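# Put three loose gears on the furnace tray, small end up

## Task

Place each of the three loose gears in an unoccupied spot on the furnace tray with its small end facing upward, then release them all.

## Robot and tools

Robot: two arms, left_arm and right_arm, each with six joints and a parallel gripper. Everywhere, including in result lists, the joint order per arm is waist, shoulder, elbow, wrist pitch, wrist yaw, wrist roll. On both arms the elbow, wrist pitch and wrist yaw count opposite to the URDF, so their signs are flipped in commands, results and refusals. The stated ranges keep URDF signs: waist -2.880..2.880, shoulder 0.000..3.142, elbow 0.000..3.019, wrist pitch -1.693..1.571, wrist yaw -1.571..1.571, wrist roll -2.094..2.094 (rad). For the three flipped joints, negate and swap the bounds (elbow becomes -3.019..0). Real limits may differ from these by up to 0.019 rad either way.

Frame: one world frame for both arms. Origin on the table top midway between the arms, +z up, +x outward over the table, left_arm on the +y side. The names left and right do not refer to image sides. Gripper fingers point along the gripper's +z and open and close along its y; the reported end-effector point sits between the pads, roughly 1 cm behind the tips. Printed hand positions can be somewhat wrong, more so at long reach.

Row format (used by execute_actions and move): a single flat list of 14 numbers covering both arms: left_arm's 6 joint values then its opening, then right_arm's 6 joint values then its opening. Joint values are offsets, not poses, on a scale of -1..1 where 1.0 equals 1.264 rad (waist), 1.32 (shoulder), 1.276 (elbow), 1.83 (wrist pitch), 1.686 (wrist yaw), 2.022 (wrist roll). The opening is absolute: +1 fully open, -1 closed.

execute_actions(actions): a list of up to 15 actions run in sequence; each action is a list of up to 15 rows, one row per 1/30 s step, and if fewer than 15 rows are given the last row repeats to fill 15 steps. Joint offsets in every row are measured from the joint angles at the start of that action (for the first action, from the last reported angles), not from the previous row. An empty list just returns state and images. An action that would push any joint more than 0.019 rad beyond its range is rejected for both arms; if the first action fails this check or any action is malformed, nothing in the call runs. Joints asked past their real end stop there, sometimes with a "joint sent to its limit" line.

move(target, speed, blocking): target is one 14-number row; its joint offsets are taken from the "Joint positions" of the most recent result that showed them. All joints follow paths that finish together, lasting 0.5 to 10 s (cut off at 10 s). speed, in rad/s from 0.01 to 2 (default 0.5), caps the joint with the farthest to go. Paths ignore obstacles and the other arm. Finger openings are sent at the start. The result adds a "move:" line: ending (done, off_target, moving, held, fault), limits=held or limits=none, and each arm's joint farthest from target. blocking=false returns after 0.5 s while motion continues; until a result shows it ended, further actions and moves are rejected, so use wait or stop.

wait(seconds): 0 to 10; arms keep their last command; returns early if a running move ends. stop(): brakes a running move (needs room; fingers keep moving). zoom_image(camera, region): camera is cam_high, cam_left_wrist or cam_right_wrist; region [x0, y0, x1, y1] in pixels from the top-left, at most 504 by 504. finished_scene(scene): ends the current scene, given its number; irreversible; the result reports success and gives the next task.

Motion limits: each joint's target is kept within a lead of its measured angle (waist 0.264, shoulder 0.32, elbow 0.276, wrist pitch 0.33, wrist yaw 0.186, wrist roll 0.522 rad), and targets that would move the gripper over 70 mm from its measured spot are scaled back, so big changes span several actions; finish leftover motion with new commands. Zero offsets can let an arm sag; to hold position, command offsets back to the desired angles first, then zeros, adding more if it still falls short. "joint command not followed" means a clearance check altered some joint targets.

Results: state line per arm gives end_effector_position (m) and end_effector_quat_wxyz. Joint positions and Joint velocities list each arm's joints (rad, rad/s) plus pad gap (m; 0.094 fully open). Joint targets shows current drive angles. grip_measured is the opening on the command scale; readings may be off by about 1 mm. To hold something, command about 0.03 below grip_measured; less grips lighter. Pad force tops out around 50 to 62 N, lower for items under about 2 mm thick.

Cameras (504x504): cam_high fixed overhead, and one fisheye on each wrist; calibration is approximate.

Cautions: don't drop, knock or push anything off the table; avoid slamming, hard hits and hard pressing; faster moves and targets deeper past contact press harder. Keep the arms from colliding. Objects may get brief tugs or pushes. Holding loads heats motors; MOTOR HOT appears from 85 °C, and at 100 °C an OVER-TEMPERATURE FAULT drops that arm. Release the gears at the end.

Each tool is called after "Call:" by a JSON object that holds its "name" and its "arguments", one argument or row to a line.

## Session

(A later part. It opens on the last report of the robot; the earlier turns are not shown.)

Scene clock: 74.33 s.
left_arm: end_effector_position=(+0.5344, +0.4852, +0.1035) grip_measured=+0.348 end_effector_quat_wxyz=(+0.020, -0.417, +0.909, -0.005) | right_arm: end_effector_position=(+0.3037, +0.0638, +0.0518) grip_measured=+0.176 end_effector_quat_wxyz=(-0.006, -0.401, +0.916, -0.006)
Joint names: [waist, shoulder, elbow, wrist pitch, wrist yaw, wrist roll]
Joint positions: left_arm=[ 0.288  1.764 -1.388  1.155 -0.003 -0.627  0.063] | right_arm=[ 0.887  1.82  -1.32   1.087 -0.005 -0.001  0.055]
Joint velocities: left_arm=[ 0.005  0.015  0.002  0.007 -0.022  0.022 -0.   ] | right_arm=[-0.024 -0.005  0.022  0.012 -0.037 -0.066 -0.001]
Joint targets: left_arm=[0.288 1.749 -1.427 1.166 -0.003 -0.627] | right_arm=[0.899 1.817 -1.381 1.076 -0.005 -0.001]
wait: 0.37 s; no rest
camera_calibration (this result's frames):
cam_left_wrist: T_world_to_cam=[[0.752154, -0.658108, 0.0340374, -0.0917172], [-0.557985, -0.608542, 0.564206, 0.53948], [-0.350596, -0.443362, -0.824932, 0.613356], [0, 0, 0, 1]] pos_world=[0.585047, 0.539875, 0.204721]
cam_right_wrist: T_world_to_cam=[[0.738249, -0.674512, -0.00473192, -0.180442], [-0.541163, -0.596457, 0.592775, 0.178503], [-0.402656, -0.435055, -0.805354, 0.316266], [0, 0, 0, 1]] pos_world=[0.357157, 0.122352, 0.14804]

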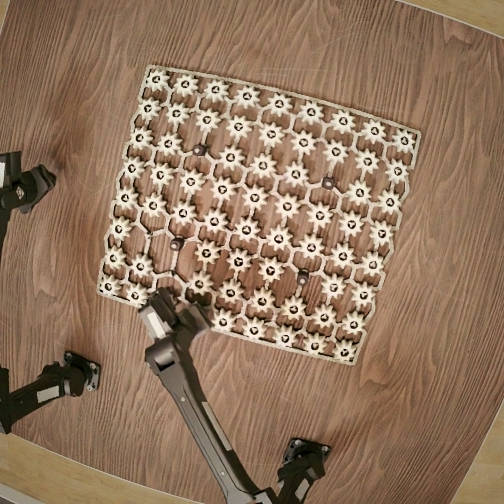

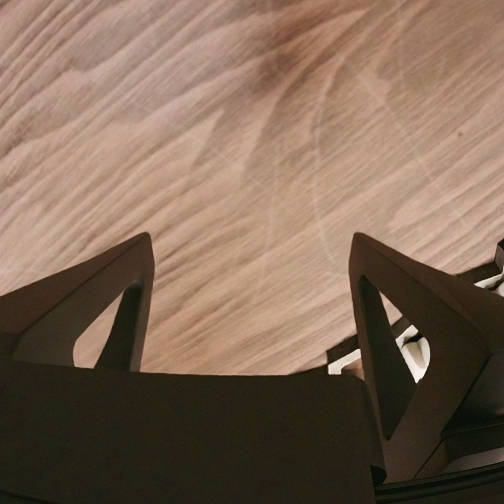

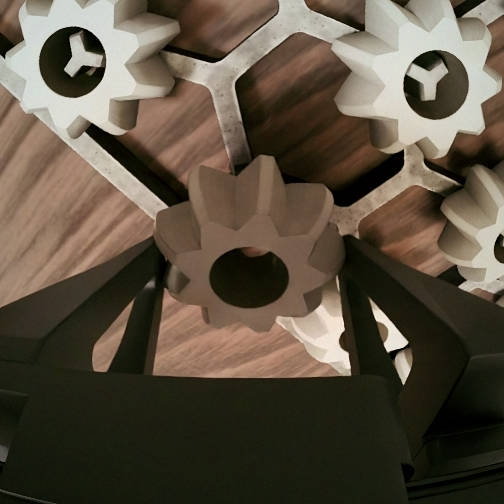

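Call:
{"name": "execute_actions", "arguments": {
  "actions": [
    [[0,-0.011,-0.03,0.006,0,0,0.35,0.010,-0.002,-0.040,-0.006,0,0,0.14],[0,-0.011,-0.03,0.006,0,0,0.35,0.0105,-0.002,-0.038,-0.007,0,0,0.14],[0,-0.011,-0.03,0.006,0,0,0.35,0.011,-0.002,-0.036,-0.008,0,0,0.14],[0,-0.011,-0.03,0.006,0,0,0.35,0.0115,-0.002,-0.035,-0.009,0,0,0.14],[0,-0.011,-0.03,0.006,0,0,0.35,0.012,-0.002,-0.035,-0.010,0,0,0.14],[0,-0.011,-0.03,0.006,0,0,0.35,0.0125,-0.002,-0.035,-0.0105,0,0,0.14],[0,-0.011,-0.03,0.006,0,0,0.35,0.013,-0.002,-0.035,-0.011,0,0,0.14]]
  ]
}}

Call:
{"name": "wait", "arguments": {
  "seconds": 0.2
}}

Scene clock: 75.63 s.
left_arm: end_effector_position=(+0.5344, +0.4852, +0.1035) grip_measured=+0.348 end_effector_quat_wxyz=(+0.020, -0.417, +0.909, -0.005) | right_arm: end_effector_position=(+0.3024, +0.0673, +0.0518) grip_measured=+0.176 end_effector_quat_wxyz=(-0.003, -0.404, +0.915, -0.004)
Joint names: [waist, shoulder, elbow, wrist pitch, wrist yaw, wrist roll]
Joint positions: left_arm=[ 0.288  1.764 -1.388  1.155 -0.003 -0.627  0.063] | right_arm=[ 0.894  1.82  -1.32   1.08  -0.005 -0.001  0.055]
Joint velocities: left_arm=[ 0.005  0.005  0.002 -0.007  0.066 -0.037 -0.001] | right_arm=[ 0.005 -0.005  0.012 -0.002  0.066 -0.007 -0.001]
Joint targets: left_arm=[0.288 1.749 -1.427 1.166 -0.003 -0.627] | right_arm=[0.904 1.817 -1.365 1.067 -0.005 -0.001]
camera_calibration (this result's frames):
cam_left_wrist: T_world_to_cam=[[0.752154, -0.658108, 0.0340374, -0.0917172], [-0.557985, -0.608542, 0.564206, 0.53948], [-0.350596, -0.443362, -0.824932, 0.613356], [0, 0, 0, 1]] pos_world=[0.585047, 0.539875, 0.204721]
cam_right_wrist: T_world_to_cam=[[0.742629, -0.669687, -0.00469765, -0.178769], [-0.540011, -0.602949, 0.587231, 0.180273], [-0.396093, -0.433558, -0.809406, 0.315369], [0, 0, 0, 1]] pos_world=[0.355024, 0.125707, 0.14856]

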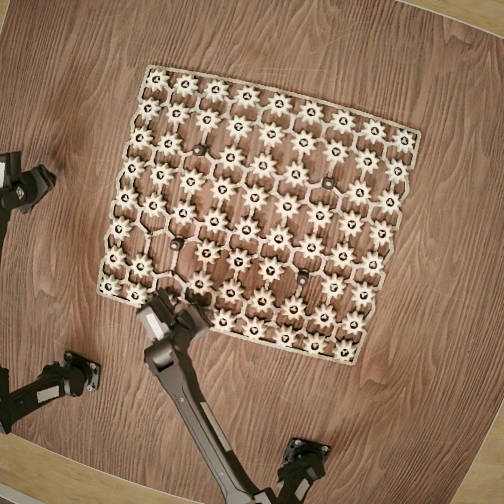

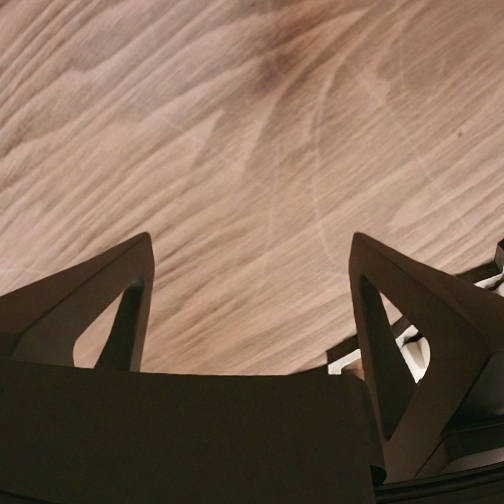

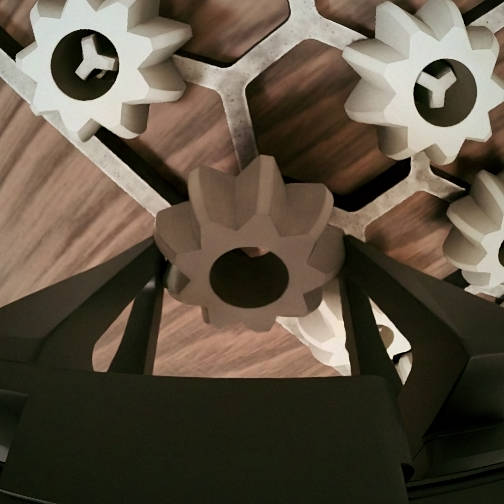

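Scene clock: 75.83 s.
left_arm: end_effector_position=(+0.5344, +0.4852, +0.1035) grip_measured=+0.348 end_effector_quat_wxyz=(+0.020, -0.417, +0.909, -0.005) | right_arm: end_effector_position=(+0.3024, +0.0673, +0.0518) grip_measured=+0.176 end_effector_quat_wxyz=(-0.003, -0.404, +0.915, -0.004)
Joint names: [waist, shoulder, elbow, wrist pitch, wrist yaw, wrist roll]
Joint positions: left_arm=[ 0.288  1.764 -1.388  1.155 -0.003 -0.627  0.063] | right_arm=[ 0.894  1.82  -1.32   1.08  -0.005 -0.001  0.055]
Joint velocities: left_arm=[ 0.005  0.005  0.007  0.002  0.022 -0.037 -0.001] | right_arm=[-0.005 -0.005  0.037  0.022 -0.007 -0.051 -0.001]
Joint targets: left_arm=[0.288 1.749 -1.427 1.166 -0.003 -0.627] | right_arm=[0.904 1.817 -1.365 1.067 -0.005 -0.001]
wait: 0.20 s; at rest by 0.17 s
camera_calibration (this result's frames):
cam_left_wrist: T_world_to_cam=[[0.752154, -0.658108, 0.0340374, -0.0917172], [-0.557985, -0.608542, 0.564206, 0.53948], [-0.350596, -0.443362, -0.824932, 0.613356], [0, 0, 0, 1]] pos_world=[0.585047, 0.539875, 0.204721]
cam_right_wrist: T_world_to_cam=[[0.742629, -0.669687, -0.00469765, -0.178769], [-0.540011, -0.602949, 0.587231, 0.180273], [-0.396093, -0.433558, -0.809406, 0.315369], [0, 0, 0, 1]] pos_world=[0.355024, 0.125707, 0.14856]

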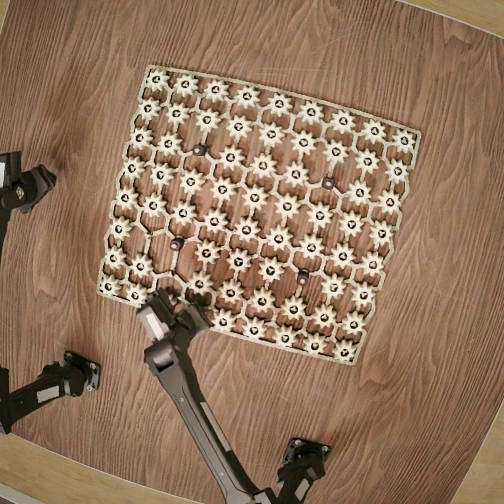

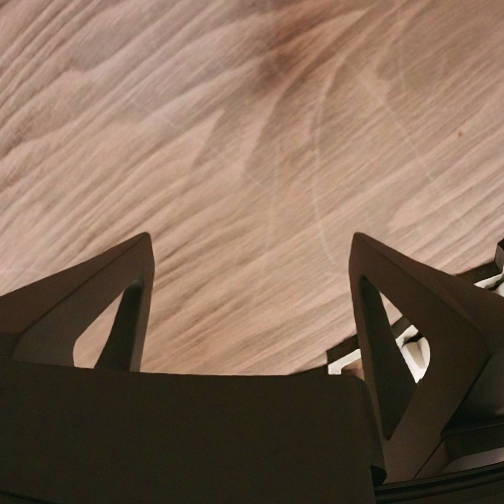

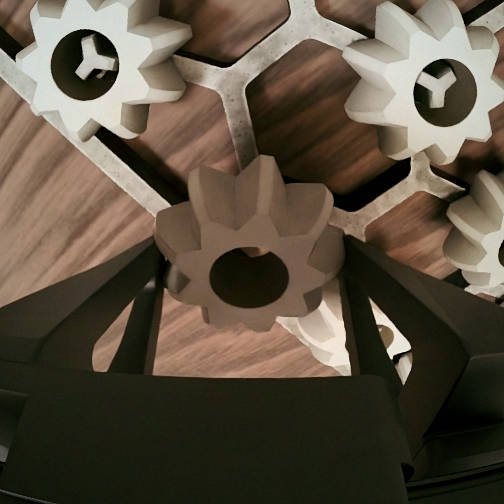

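Call:
{"name": "zoom_image", "arguments": {
  "camera": "cam_right_wrist",
  "region": [190, 220, 310, 340]
}}

Region (190, 220, 310, 340) of cam_right_wrist's 504x504 image, scaled by 4.200, with more detail than that image has.

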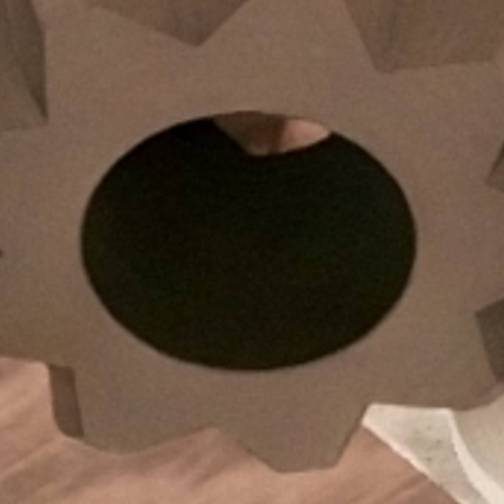

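Call:
{"name": "execute_actions", "arguments": {
  "actions": [
    [[0,-0.011,-0.03,0.006,0,0,0.35,-0.004,-0.002,-0.035,-0.008,0,0,0.14],[0,-0.011,-0.03,0.006,0,0,0.35,-0.008,-0.002,-0.035,-0.008,0,0,0.14],[0,-0.011,-0.03,0.006,0,0,0.35,-0.010,-0.002,-0.035,-0.008,0,0,0.14],[0,-0.011,-0.03,0.006,0,0,0.35,-0.012,-0.002,-0.035,-0.008,0,0,0.14],[0,-0.011,-0.03,0.006,0,0,0.35,-0.013,-0.002,-0.035,-0.008,0,0,0.14],[0,-0.011,-0.03,0.006,0,0,0.35,-0.013,-0.002,-0.035,-0.008,0,0,0.14],[0,-0.011,-0.03,0.006,0,0,0.35,-0.0107,-0.002,-0.035,-0.008,0,0,0.14]]
  ]
}}

Call:
{"name": "wait", "arguments": {
  "seconds": 0.1
}}

Scene clock: 77.87 s.
left_arm: end_effector_position=(+0.5344, +0.4852, +0.1035) grip_measured=+0.348 end_effector_quat_wxyz=(+0.020, -0.417, +0.909, -0.005) | right_arm: end_effector_position=(+0.3037, +0.0661, +0.0518) grip_measured=+0.176 end_effector_quat_wxyz=(-0.003, -0.403, +0.915, -0.004)
Joint names: [waist, shoulder, elbow, wrist pitch, wrist yaw, wrist roll]
Joint positions: left_arm=[ 0.288  1.764 -1.388  1.155 -0.003 -0.627  0.063] | right_arm=[ 0.891  1.82  -1.32   1.08  -0.005 -0.001  0.055]
Joint velocities: left_arm=[-0.005 -0.015 -0.002 -0.012 -0.081 -0.007 -0.   ] | right_arm=[ 0.005 -0.005  0.017 -0.002  0.007 -0.081 -0.   ]
Joint targets: left_arm=[0.288 1.749 -1.427 1.166 -0.003 -0.627] | right_arm=[0.881 1.817 -1.365 1.065 -0.005 -0.001]
camera_calibration (this result's frames):
cam_left_wrist: T_world_to_cam=[[0.752154, -0.658108, 0.0340374, -0.0917172], [-0.557985, -0.608542, 0.564206, 0.53948], [-0.350596, -0.443362, -0.824932, 0.613356], [0, 0, 0, 1]] pos_world=[0.585047, 0.539875, 0.204721]
cam_right_wrist: T_world_to_cam=[[0.740325, -0.672232, -0.00469765, -0.179666], [-0.542078, -0.601091, 0.587231, 0.18076], [-0.397579, -0.432196, -0.809406, 0.315727], [0, 0, 0, 1]] pos_world=[0.356524, 0.124332, 0.14856]

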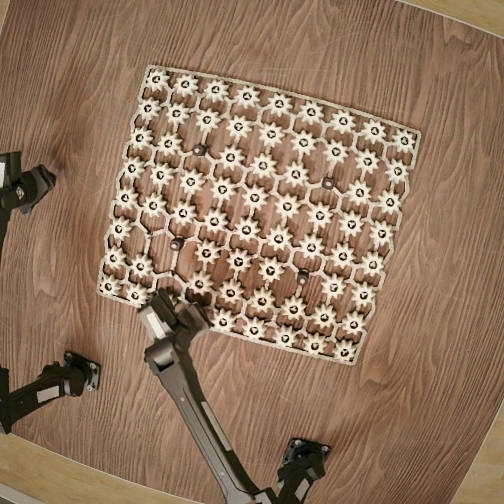

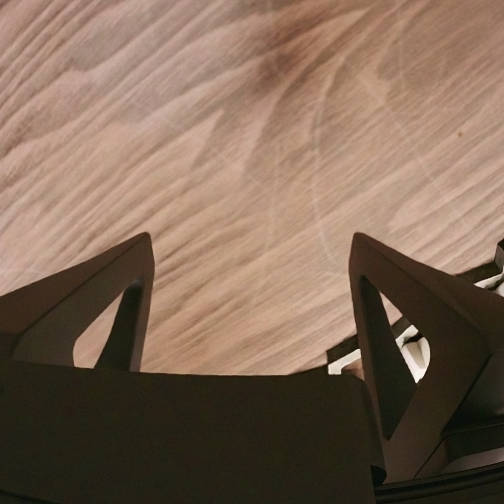

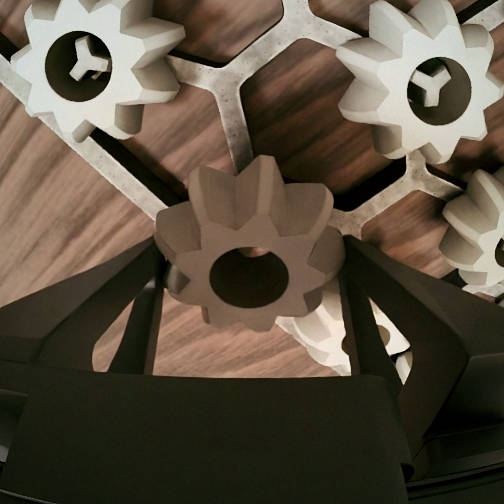

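Scene clock: 77.97 s.
left_arm: end_effector_position=(+0.5344, +0.4852, +0.1035) grip_measured=+0.348 end_effector_quat_wxyz=(+0.020, -0.417, +0.909, -0.005) | right_arm: end_effector_position=(+0.3037, +0.0661, +0.0518) grip_measured=+0.176 end_effector_quat_wxyz=(-0.003, -0.403, +0.915, -0.004)
Joint names: [waist, shoulder, elbow, wrist pitch, wrist yaw, wrist roll]
Joint positions: left_arm=[ 0.288  1.764 -1.388  1.155 -0.003 -0.627  0.063] | right_arm=[ 0.891  1.82  -1.32   1.08  -0.005 -0.001  0.055]
Joint velocities: left_arm=[-0.005 -0.015  0.007 -0.012  0.051  0.022  0.001] | right_arm=[ 0.005  0.005 -0.002 -0.012  0.051  0.007 -0.   ]
Joint targets: left_arm=[0.288 1.749 -1.427 1.166 -0.003 -0.627] | right_arm=[0.881 1.817 -1.365 1.065 -0.005 -0.001]
wait: 0.10 s; no rest
camera_calibration (this result's frames):
cam_left_wrist: T_world_to_cam=[[0.752154, -0.658108, 0.0340374, -0.0917172], [-0.557985, -0.608542, 0.564206, 0.53948], [-0.350596, -0.443362, -0.824932, 0.613356], [0, 0, 0, 1]] pos_world=[0.585047, 0.539875, 0.204721]
cam_right_wrist: T_world_to_cam=[[0.740325, -0.672232, -0.00469765, -0.179666], [-0.542078, -0.601091, 0.587231, 0.18076], [-0.397579, -0.432196, -0.809406, 0.315727], [0, 0, 0, 1]] pos_world=[0.356524, 0.124332, 0.14856]

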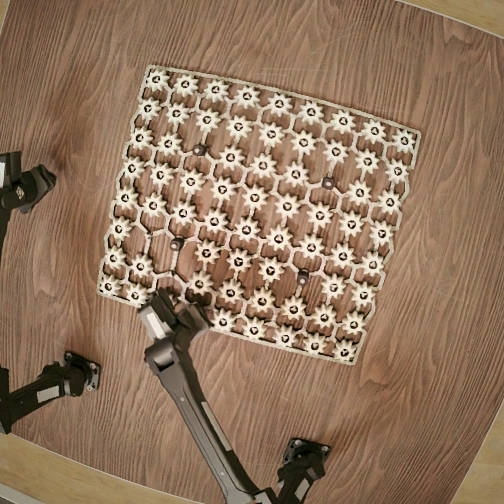

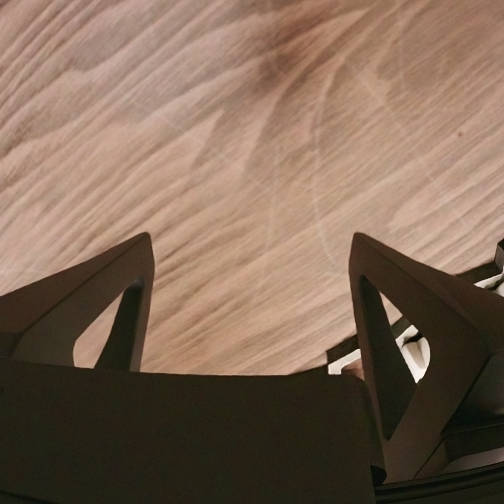

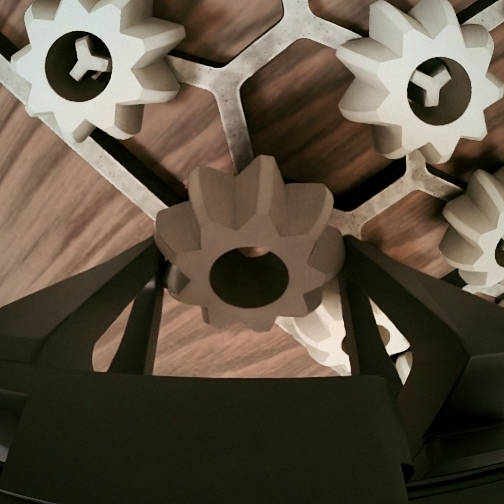

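Call:
{"name": "execute_actions", "arguments": {
  "actions": [
    [[0,-0.011,-0.03,0.006,0,0,0.35,-0.006,0.002,-0.024,-0.008,0,0,0.14],[0,-0.011,-0.03,0.006,0,0,0.35,-0.006,0.005,-0.017,-0.008,0,0,0.14],[0,-0.011,-0.03,0.006,0,0,0.35,-0.006,0.007,-0.013,-0.009,0,0,0.14],[0,-0.011,-0.03,0.006,0,0,0.35,-0.006,0.008,-0.011,-0.010,0,0,0.14],[0,-0.011,-0.03,0.006,0,0,0.35,-0.006,0.009,-0.0095,-0.011,0,0,0.14],[0,-0.011,-0.03,0.006,0,0,0.35,-0.006,0.010,-0.008,-0.012,0,0,0.14],[0,-0.011,-0.03,0.006,0,0,0.35,-0.006,0.011,-0.007,-0.013,0,0,0.14],[0,-0.011,-0.03,0.006,0,0,0.35,-0.006,0.012,-0.006,-0.014,0,0,0.14],[0,-0.011,-0.03,0.006,0,0,0.35,-0.006,0.013,-0.005,-0.015,0,0,0.14],[0,-0.011,-0.03,0.006,0,0,0.35,-0.006,0.014,-0.004,-0.016,0,0,0.14],[0,-0.011,-0.03,0.006,0,0,0.35,-0.006,0.0145,-0.003,-0.017,0,0,0.14],[0,-0.011,-0.03,0.006,0,0,0.35,-0.006,0.015,-0.002,-0.018,0,0,0.14],[0,-0.011,-0.03,0.006,0,0,0.35,-0.006,0.0155,-0.001,-0.019,0,0,0.14],[0,-0.011,-0.03,0.006,0,0,0.35,-0.006,0.016,0,-0.020,0,0,0.14],[0,-0.011,-0.03,0.006,0,0,0.35,-0.006,0.0165,0.001,-0.021,0,0,0.14]]
  ]
}}

Call:
{"name": "wait", "arguments": {
  "seconds": 0.3
}}

Scene clock: 79.93 s.
left_arm: end_effector_position=(+0.5344, +0.4852, +0.1035) grip_measured=+0.348 end_effector_quat_wxyz=(+0.020, -0.417, +0.909, -0.005) | right_arm: end_effector_position=(+0.3031, +0.0655, +0.0416) grip_measured=+0.176 end_effector_quat_wxyz=(-0.004, -0.403, +0.915, -0.005)
Joint names: [waist, shoulder, elbow, wrist pitch, wrist yaw, wrist roll]
Joint positions: left_arm=[ 0.288  1.764 -1.388  1.155 -0.003 -0.627  0.063] | right_arm=[ 0.891  1.833 -1.308  1.058 -0.005 -0.001  0.055]
Joint velocities: left_arm=[-0.005 -0.015  0.002 -0.017  0.022 -0.051 -0.   ] | right_arm=[-0.005  0.044  0.046 -0.046 -0.007  0.007  0.   ]
Joint targets: left_arm=[0.288 1.749 -1.427 1.166 -0.003 -0.627] | right_arm=[0.883 1.842 -1.319 1.041 -0.005 -0.001]
camera_calibration (this result's frames):
cam_left_wrist: T_world_to_cam=[[0.752154, -0.658108, 0.0340374, -0.0917172], [-0.557985, -0.608542, 0.564206, 0.53948], [-0.350596, -0.443362, -0.824932, 0.613356], [0, 0, 0, 1]] pos_world=[0.585047, 0.539875, 0.204721]
cam_right_wrist: T_world_to_cam=[[0.740317, -0.672241, -0.004711, -0.179705], [-0.541016, -0.599934, 0.58939, 0.185563], [-0.399039, -0.433787, -0.807835, 0.307501], [0, 0, 0, 1]] pos_world=[0.356136, 0.12391, 0.138195]

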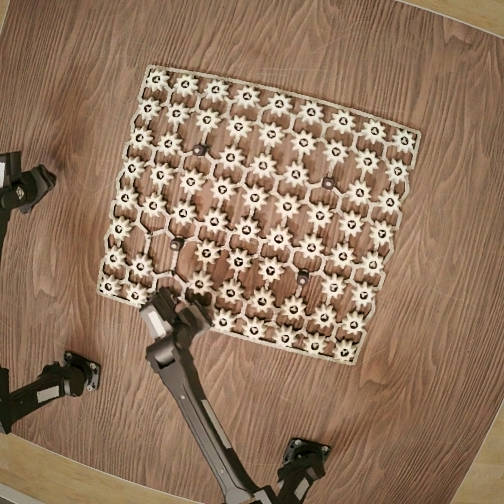

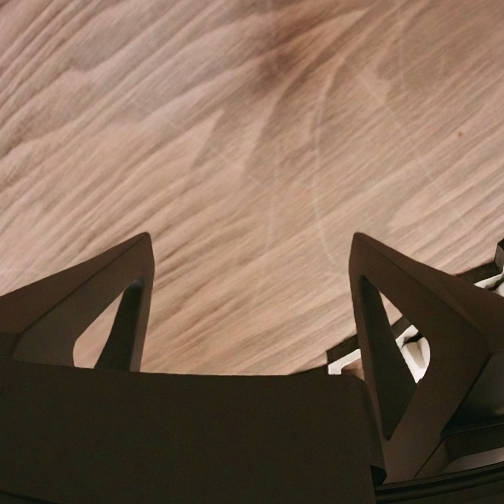

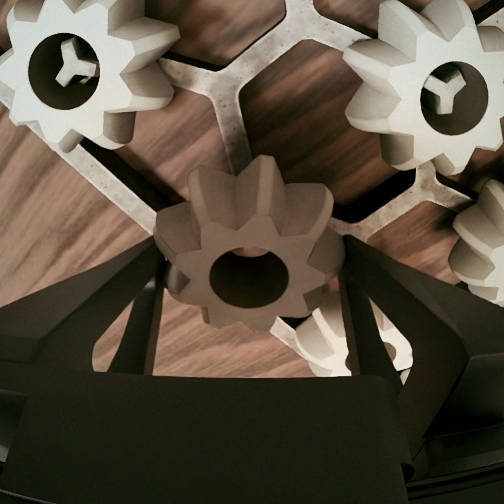

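Scene clock: 80.23 s.
left_arm: end_effector_position=(+0.5344, +0.4852, +0.1035) grip_measured=+0.348 end_effector_quat_wxyz=(+0.020, -0.417, +0.909, -0.005) | right_arm: end_effector_position=(+0.3023, +0.0647, +0.0381) grip_measured=+0.176 end_effector_quat_wxyz=(-0.006, -0.403, +0.915, -0.006)
Joint names: [waist, shoulder, elbow, wrist pitch, wrist yaw, wrist roll]
Joint positions: left_arm=[ 0.288  1.764 -1.388  1.155 -0.003 -0.627  0.063] | right_arm=[ 0.891  1.837 -1.304  1.054 -0.005 -0.001  0.055]
Joint velocities: left_arm=[ 0.005 -0.015  0.007 -0.017  0.037  0.037 -0.001] | right_arm=[ 0.005 -0.005  0.002  0.002  0.037 -0.007 -0.   ]
Joint targets: left_arm=[0.288 1.749 -1.427 1.166 -0.003 -0.627] | right_arm=[0.883 1.842 -1.319 1.041 -0.005 -0.001]
wait: 0.30 s; at rest by 0.27 s
camera_calibration (this result's frames):
cam_left_wrist: T_world_to_cam=[[0.752154, -0.658108, 0.0340374, -0.0917172], [-0.557985, -0.608542, 0.564206, 0.53948], [-0.350596, -0.443362, -0.824932, 0.613356], [0, 0, 0, 1]] pos_world=[0.585047, 0.539875, 0.204721]
cam_right_wrist: T_world_to_cam=[[0.740302, -0.672257, -0.00473382, -0.17971], [-0.539187, -0.597939, 0.593082, 0.185877], [-0.401534, -0.436508, -0.805128, 0.304819], [0, 0, 0, 1]] pos_world=[0.355657, 0.123388, 0.134328]

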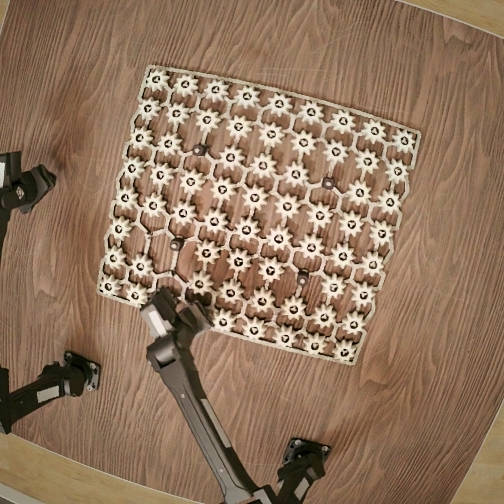

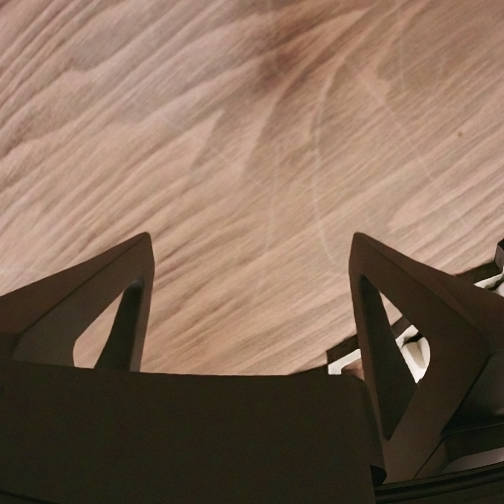

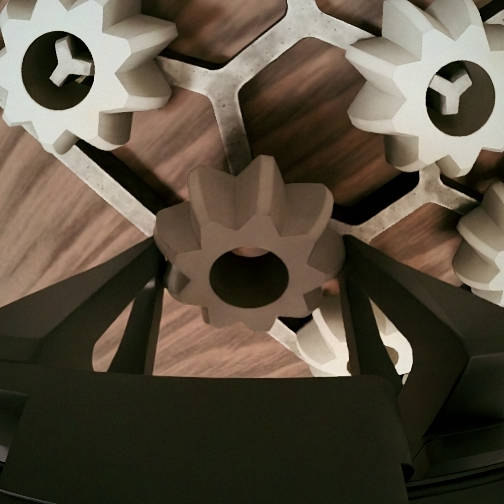

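Call:
{"name": "zoom_image", "arguments": {
  "camera": "cam_right_wrist",
  "region": [190, 220, 310, 340]
}}

Region (190, 220, 310, 340) of cam_right_wrist's 504x504 image, scaled by 4.200, with more detail than that image has.

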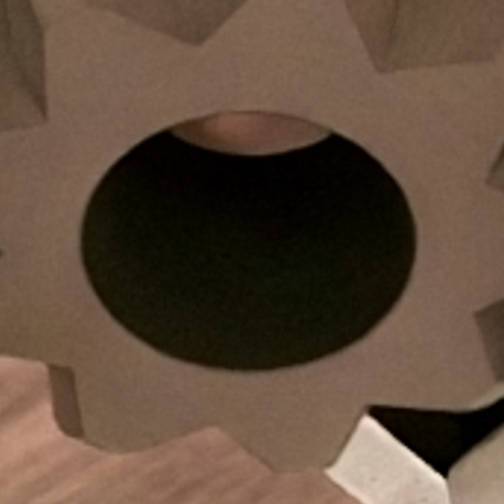

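Call:
{"name": "execute_actions", "arguments": {
  "actions": [
    [[0,-0.011,-0.03,0.006,0,0,0.35,-0.006,0.004,-0.016,-0.008,0,0,0.14],[0,-0.011,-0.03,0.006,0,0,0.35,-0.006,0.004,-0.016,-0.009,0,0,0.14],[0,-0.011,-0.03,0.006,0,0,0.35,-0.006,0.004,-0.016,-0.010,0,0,0.14],[0,-0.011,-0.03,0.006,0,0,0.35,-0.006,0.004,-0.016,-0.011,0,0,0.14],[0,-0.011,-0.03,0.006,0,0,0.35,-0.006,0.004,-0.016,-0.012,0,0,0.14],[0,-0.011,-0.03,0.006,0,0,0.35,-0.006,0.005,-0.015,-0.013,0,0,0.14],[0,-0.011,-0.03,0.006,0,0,0.35,-0.006,0.006,-0.014,-0.014,0,0,0.14],[0,-0.011,-0.03,0.006,0,0,0.35,-0.006,0.007,-0.013,-0.015,0,0,0.14],[0,-0.011,-0.03,0.006,0,0,0.35,-0.006,0.008,-0.012,-0.016,0,0,0.14],[0,-0.011,-0.03,0.006,0,0,0.35,-0.006,0.009,-0.011,-0.017,0,0,0.14],[0,-0.011,-0.03,0.006,0,0,0.35,-0.006,0.010,-0.010,-0.018,0,0,0.14],[0,-0.011,-0.03,0.006,0,0,0.35,-0.006,0.011,-0.009,-0.019,0,0,0.14],[0,-0.011,-0.03,0.006,0,0,0.35,-0.006,0.012,-0.008,-0.020,0,0,0.14],[0,-0.011,-0.03,0.006,0,0,0.35,-0.006,0.0125,-0.0075,-0.0205,0,0,0.14],[0,-0.011,-0.03,0.006,0,0,0.35,-0.006,0.013,-0.007,-0.021,0,0,0.14]]
  ]
}}

Call:
{"name": "wait", "arguments": {
  "seconds": 0.3
}}

Scene clock: 84.63 s.
left_arm: end_effector_position=(+0.5344, +0.4852, +0.1035) grip_measured=+0.348 end_effector_quat_wxyz=(+0.020, -0.417, +0.909, -0.005) | right_arm: end_effector_position=(+0.3055, +0.0682, +0.0351) grip_measured=+0.176 end_effector_quat_wxyz=(+0.001, -0.403, +0.915, -0.002)
Joint names: [waist, shoulder, elbow, wrist pitch, wrist yaw, wrist roll]
Joint positions: left_arm=[ 0.288  1.764 -1.388  1.155 -0.003 -0.627  0.063] | right_arm=[ 0.891  1.843 -1.304  1.032 -0.005 -0.001  0.055]
Joint velocities: left_arm=[-0.015 -0.005  0.027  0.002  0.022 -0.066 -0.001] | right_arm=[-0.015  0.024  0.012 -0.027  0.007 -0.037 -0.   ]
Joint targets: left_arm=[0.288 1.749 -1.427 1.166 -0.003 -0.627] | right_arm=[0.883 1.854 -1.313 1.016 -0.005 -0.001]
camera_calibration (this result's frames):
cam_left_wrist: T_world_to_cam=[[0.752154, -0.658108, 0.0340374, -0.0917172], [-0.557985, -0.608542, 0.564206, 0.53948], [-0.350596, -0.443362, -0.824932, 0.613356], [0, 0, 0, 1]] pos_world=[0.585047, 0.539875, 0.204721]
cam_right_wrist: T_world_to_cam=[[0.740353, -0.672202, -0.00465354, -0.17977], [-0.54554, -0.604865, 0.580107, 0.194332], [-0.392764, -0.426945, -0.814527, 0.302217], [0, 0, 0, 1]] pos_world=[0.357809, 0.125733, 0.132594]

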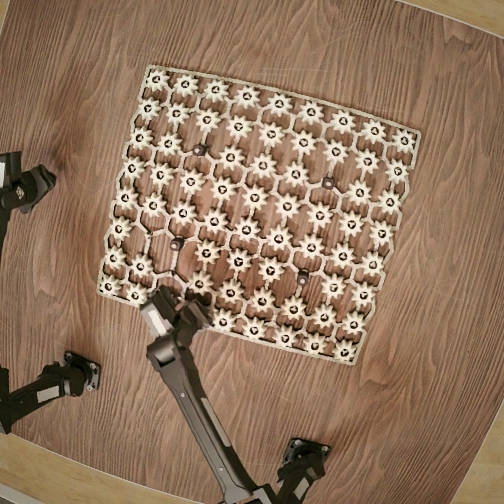

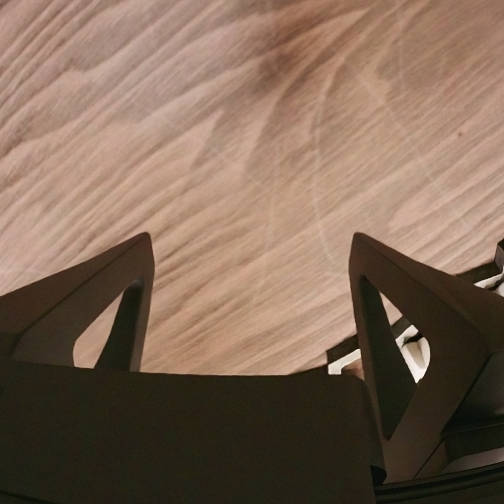

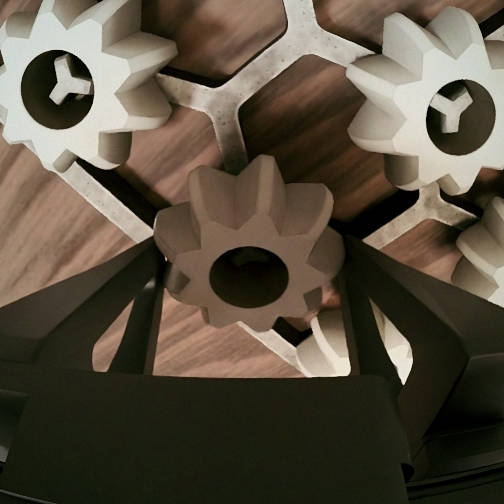

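Scene clock: 84.93 s.
left_arm: end_effector_position=(+0.5344, +0.4852, +0.1035) grip_measured=+0.348 end_effector_quat_wxyz=(+0.020, -0.417, +0.909, -0.005) | right_arm: end_effector_position=(+0.3042, +0.0667, +0.0310) grip_measured=+0.176 end_effector_quat_wxyz=(-0.003, -0.403, +0.915, -0.004)
Joint names: [waist, shoulder, elbow, wrist pitch, wrist yaw, wrist roll]
Joint positions: left_arm=[ 0.288  1.764 -1.388  1.155 -0.003 -0.627  0.063] | right_arm=[ 0.891  1.848 -1.299  1.03  -0.005 -0.001  0.055]
Joint velocities: left_arm=[-0.005  0.005  0.002 -0.002 -0.007  0.007  0.001] | right_arm=[-0.015  0.005  0.002 -0.007 -0.007  0.051 -0.001]
Joint targets: left_arm=[0.288 1.749 -1.427 1.166 -0.003 -0.627] | right_arm=[0.883 1.854 -1.313 1.016 -0.005 -0.001]
wait: 0.30 s; no rest
camera_calibration (this result's frames):
cam_left_wrist: T_world_to_cam=[[0.752154, -0.658108, 0.0340374, -0.0917172], [-0.557985, -0.608542, 0.564206, 0.53948], [-0.350596, -0.443362, -0.824932, 0.613356], [0, 0, 0, 1]] pos_world=[0.585047, 0.539875, 0.204721]
cam_right_wrist: T_world_to_cam=[[0.740329, -0.672228, -0.00469192, -0.179769], [-0.542532, -0.601586, 0.586305, 0.193783], [-0.396953, -0.431513, -0.810077, 0.29914], [0, 0, 0, 1]] pos_world=[0.356966, 0.124814, 0.127867]

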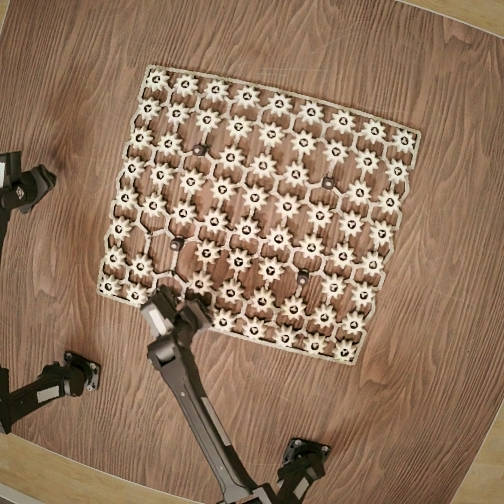

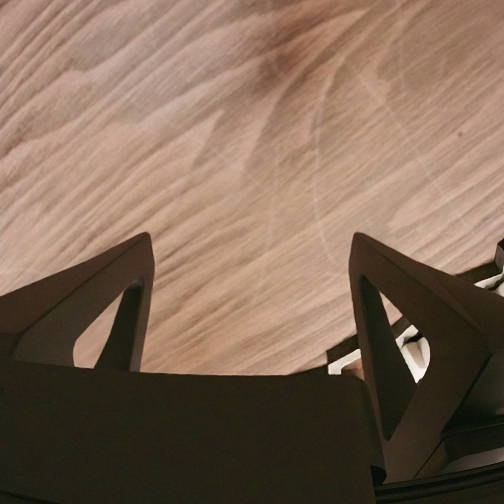

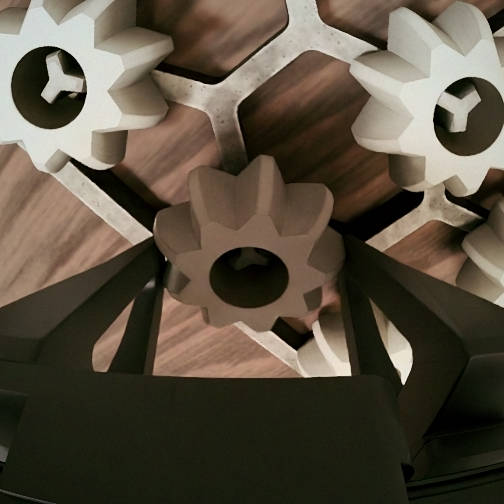

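ee at (0.3042, 0.0667, 0.0310), which matches the target. Checking the bore.

Call:
{"name": "zoom_image", "arguments": {
  "camera": "cam_right_wrist",
  "region": [190, 220, 310, 340]
}}

Region (190, 220, 310, 340) of cam_right_wrist's 504x504 image, scaled by 4.200, with more detail than that image has.

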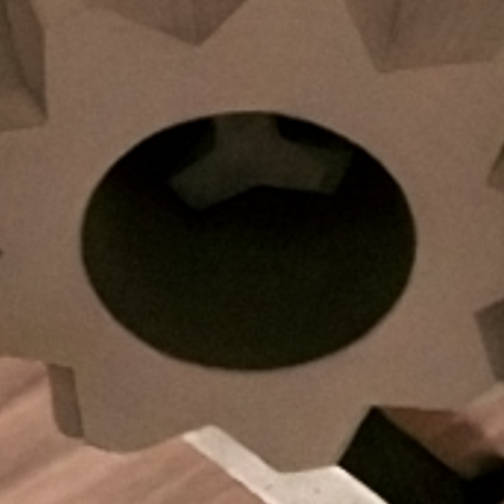

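Call:
{"name": "execute_actions", "arguments": {
  "actions": [
    [[0,-0.011,-0.03,0.006,0,0,0.35,-0.006,0.005,-0.011,-0.008,0,0,0.14],[0,-0.011,-0.03,0.006,0,0,0.35,-0.006,0.0055,-0.0107,-0.0083,0,0,0.14],[0,-0.011,-0.03,0.006,0,0,0.35,-0.006,0.006,-0.0104,-0.0086,0,0,0.14],[0,-0.011,-0.03,0.006,0,0,0.35,-0.006,0.0065,-0.010,-0.009,0,0,0.14],[0,-0.011,-0.03,0.006,0,0,0.35,-0.006,0.007,-0.0097,-0.0093,0,0,0.14],[0,-0.011,-0.03,0.006,0,0,0.35,-0.006,0.0075,-0.0094,-0.0096,0,0,0.14],[0,-0.011,-0.03,0.006,0,0,0.35,-0.006,0.008,-0.009,-0.010,0,0,0.14],[0,-0.011,-0.03,0.006,0,0,0.35,-0.006,0.0085,-0.0088,-0.0105,0,0,0.14],[0,-0.011,-0.03,0.006,0,0,0.35,-0.006,0.009,-0.0086,-0.011,0,0,0.14]]
  ]
}}

Call:
{"name": "wait", "arguments": {
  "seconds": 0.25
}}

Call:
{"name": "zoom_image", "arguments": {
  "camera": "cam_right_wrist",
  "region": [170, 200, 330, 360]
}}

Scene clock: 86.23 s.
left_arm: end_effector_position=(+0.5344, +0.4852, +0.1035) grip_measured=+0.348 end_effector_quat_wxyz=(+0.020, -0.417, +0.909, -0.005) | right_arm: end_effector_position=(+0.3050, +0.0676, +0.0289) grip_measured=+0.176 end_effector_quat_wxyz=(-0.001, -0.403, +0.915, -0.004)
Joint names: [waist, shoulder, elbow, wrist pitch, wrist yaw, wrist roll]
Joint positions: left_arm=[ 0.288  1.764 -1.388  1.155 -0.003 -0.627  0.063] | right_arm=[ 0.891  1.852 -1.299  1.023 -0.005 -0.001  0.055]
Joint velocities: left_arm=[-0.005 -0.015 -0.007  0.002 -0.007 -0.081 -0.001] | right_arm=[-0.005  0.015 -0.012  0.012  0.022 -0.051 -0.   ]
Joint targets: left_arm=[0.288 1.749 -1.427 1.166 -0.003 -0.627] | right_arm=[0.883 1.860 -1.310 1.009 -0.005 -0.001]
camera_calibration (this result's frames):
cam_left_wrist: T_world_to_cam=[[0.752154, -0.658108, 0.0340374, -0.0917172], [-0.557985, -0.608542, 0.564206, 0.53948], [-0.350596, -0.443362, -0.824932, 0.613356], [0, 0, 0, 1]] pos_world=[0.585047, 0.539875, 0.204721]
cam_right_wrist: T_world_to_cam=[[0.740336, -0.67222, -0.00468043, -0.179787], [-0.543438, -0.602574, 0.584449, 0.19635], [-0.395699, -0.430145, -0.811417, 0.297704], [0, 0, 0, 1]] pos_world=[0.357608, 0.125515, 0.125963]

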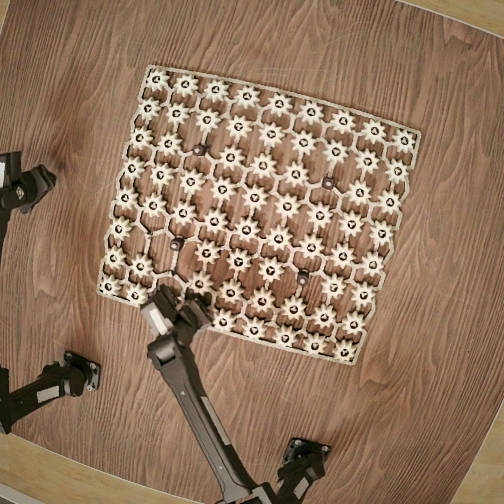

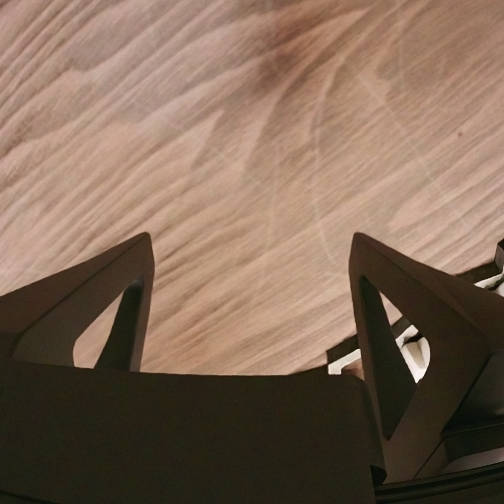

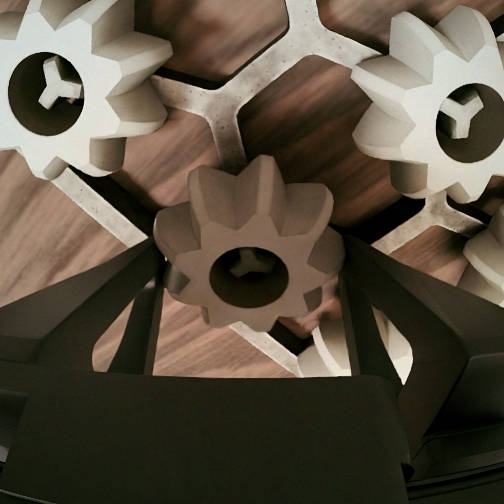

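Scene clock: 86.50 s.
left_arm: end_effector_position=(+0.5344, +0.4852, +0.1035) grip_measured=+0.348 end_effector_quat_wxyz=(+0.020, -0.417, +0.909, -0.005) | right_arm: end_effector_position=(+0.3050, +0.0676, +0.0289) grip_measured=+0.176 end_effector_quat_wxyz=(-0.001, -0.403, +0.915, -0.004)
Joint names: [waist, shoulder, elbow, wrist pitch, wrist yaw, wrist roll]
Joint positions: left_arm=[ 0.288  1.764 -1.388  1.155 -0.003 -0.627  0.063] | right_arm=[ 0.891  1.852 -1.299  1.023 -0.005 -0.001  0.055]
Joint velocities: left_arm=[-0.005 -0.005  0.007  0.002  0.007  0.066  0.001] | right_arm=[-0.015 -0.024 -0.022 -0.002 -0.022  0.095  0.   ]
Joint targets: left_arm=[0.288 1.749 -1.427 1.166 -0.003 -0.627] | right_arm=[0.883 1.860 -1.310 1.010 -0.005 -0.001]
wait: 0.27 s; at rest by 0.17 s
camera_calibration (this result's frames):
cam_left_wrist: T_world_to_cam=[[0.752154, -0.658108, 0.0340374, -0.0917172], [-0.557985, -0.608542, 0.564206, 0.53948], [-0.350596, -0.443362, -0.824932, 0.613356], [0, 0, 0, 1]] pos_world=[0.585047, 0.539875, 0.204721]
cam_right_wrist: T_world_to_cam=[[0.740336, -0.67222, -0.00468043, -0.179787], [-0.543438, -0.602574, 0.584449, 0.19635], [-0.395699, -0.430145, -0.811417, 0.297704], [0, 0, 0, 1]] pos_world=[0.357608, 0.125515, 0.125963]

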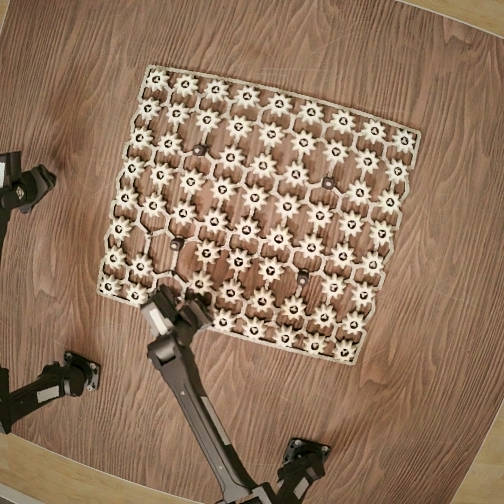

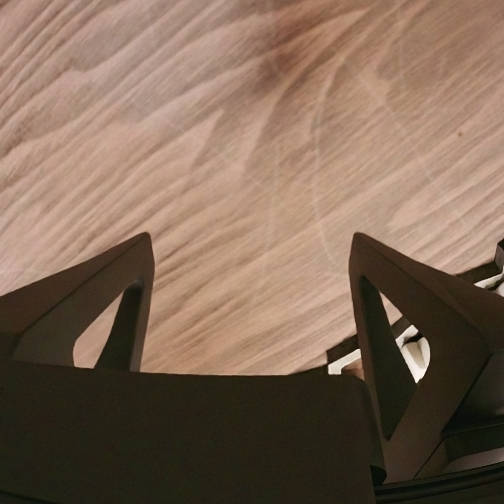

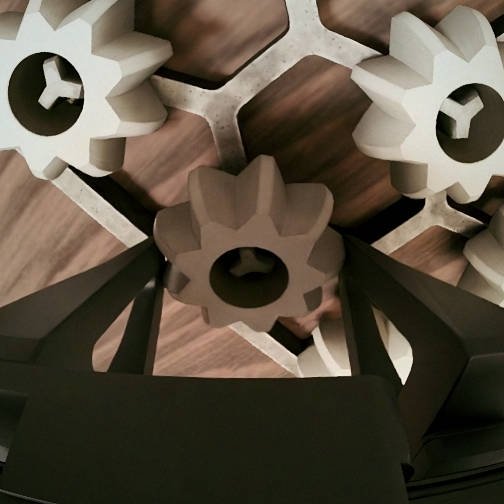

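Region (170, 200, 330, 360) of cam_right_wrist's 504x504 image, scaled by 3.150, with more detail than that image has.

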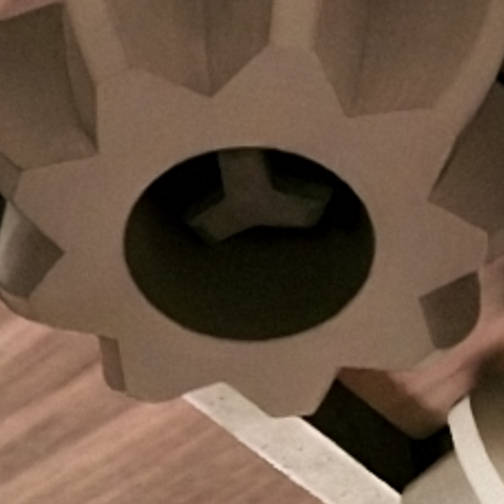

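Call:
{"name": "execute_actions", "arguments": {
  "actions": [
    [[0,-0.011,-0.03,0.006,0,0,0.35,-0.006,0.007,-0.008,-0.010,0,0,0.14],[0,-0.011,-0.03,0.006,0,0,0.35,-0.006,0.0075,-0.007,-0.0105,0,0,0.14],[0,-0.011,-0.03,0.006,0,0,0.35,-0.006,0.008,-0.0065,-0.011,0,0,0.14],[0,-0.011,-0.03,0.006,0,0,0.35,-0.006,0.0085,-0.006,-0.0115,0,0,0.14],[0,-0.011,-0.03,0.006,0,0,0.35,-0.006,0.0085,-0.0055,-0.012,0,0,0.14],[0,-0.011,-0.03,0.006,0,0,0.35,-0.005,0.0085,-0.0055,-0.012,0,0,0.14],[0,-0.011,-0.03,0.006,0,0,0.35,-0.004,0.006,-0.010,-0.009,0,0,0.15],[0,-0.011,-0.03,0.006,0,0,0.35,-0.003,0.004,-0.014,-0.006,0,0,0.16],[0,-0.011,-0.03,0.006,0,0,0.35,-0.002,0.003,-0.016,-0.005,0,0,0.17],[0,-0.011,-0.03,0.006,0,0,0.35,-0.002,0.003,-0.016,-0.005,0,0,0.175],[0,-0.011,-0.03,0.006,0,0,0.35,-0.002,0.003,-0.016,-0.005,0,0,0.18],[0,-0.011,-0.03,0.006,0,0,0.35,-0.002,0.003,-0.016,-0.005,0,0,0.185],[0,-0.011,-0.03,0.006,0,0,0.35,-0.002,0.003,-0.016,-0.005,0,0,0.19],[0,-0.011,-0.03,0.006,0,0,0.35,-0.002,0.003,-0.016,-0.005,0,0,0.20],[0,-0.011,-0.03,0.006,0,0,0.35,-0.002,0.003,-0.016,-0.005,0,0,0.21]],
    [[0,-0.011,-0.03,0.006,0,0,0.35,0,0,-0.016,0,0,0,0.23],[0,-0.011,-0.03,0.006,0,0,0.35,0,0,-0.016,0,0,0,0.25],[0,-0.011,-0.03,0.006,0,0,0.35,0,0,-0.016,0,0,0,0.27],[0,-0.011,-0.03,0.006,0,0,0.35,0,0,-0.016,0,0,0,0.29],[0,-0.011,-0.03,0.006,0,0,0.35,0,0,-0.016,0,0,0,0.31],[0,-0.011,-0.03,0.006,0,0,0.35,0,0,-0.016,0,0,0,0.33],[0,-0.011,-0.03,0.006,0,0,0.35,0,0,-0.016,0,0,0,0.35],[0,-0.011,-0.03,0.006,0,0,0.35,0,0,-0.016,0,0,0,0.36]]
  ]
}}

Scene clock: 89.73 s.
left_arm: end_effector_position=(+0.5344, +0.4852, +0.1035) grip_measured=+0.348 end_effector_quat_wxyz=(+0.020, -0.417, +0.909, -0.005) | right_arm: end_effector_position=(+0.3046, +0.0671, +0.0263) grip_measured=+0.359 end_effector_quat_wxyz=(-0.001, -0.403, +0.915, -0.004)
Joint names: [waist, shoulder, elbow, wrist pitch, wrist yaw, wrist roll]
Joint positions: left_arm=[ 0.288  1.764 -1.388  1.155 -0.003 -0.627  0.063] | right_arm=[ 0.891  1.855 -1.295  1.016 -0.005 -0.001  0.064]
Joint velocities: left_arm=[ 0.005 -0.015  0.022  0.022 -0.037 -0.051  0.   ] | right_arm=[-0.005 -0.015 -0.007  0.002  0.022  0.066 -0.   ]
Joint targets: left_arm=[0.288 1.749 -1.427 1.166 -0.003 -0.627] | right_arm=[0.891 1.855 -1.315 1.016 -0.005 -0.001]
camera_calibration (this result's frames):
cam_left_wrist: T_world_to_cam=[[0.752154, -0.658108, 0.0340374, -0.0917172], [-0.557985, -0.608542, 0.564206, 0.53948], [-0.350596, -0.443362, -0.824932, 0.613356], [0, 0, 0, 1]] pos_world=[0.585047, 0.539875, 0.204721]
cam_right_wrist: T_world_to_cam=[[0.740336, -0.67222, -0.00468043, -0.179797], [-0.543438, -0.602574, 0.584449, 0.197397], [-0.395699, -0.430145, -0.811417, 0.29523], [0, 0, 0, 1]] pos_world=[0.357205, 0.125075, 0.123345]

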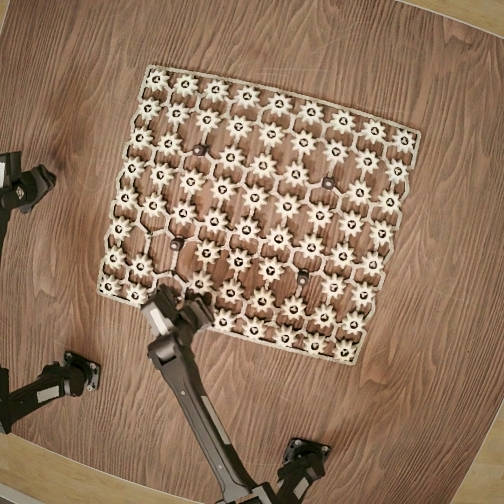

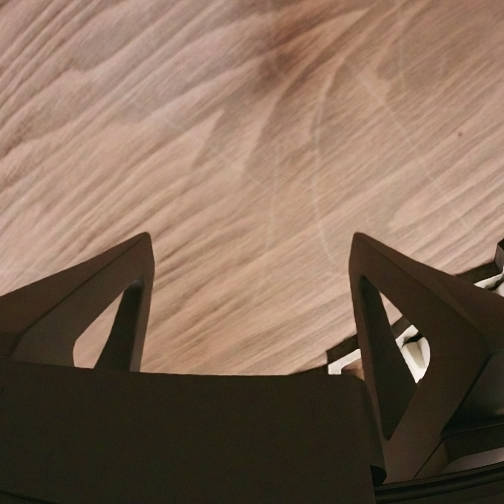

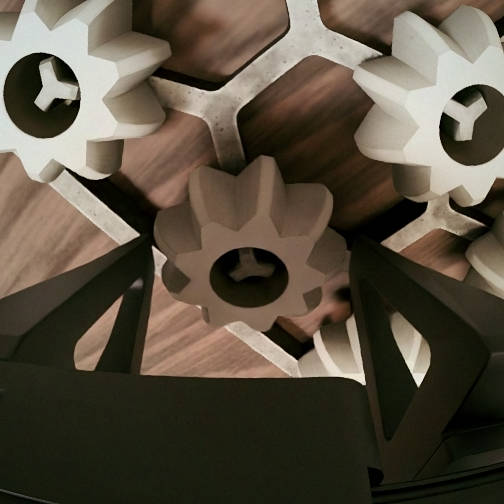

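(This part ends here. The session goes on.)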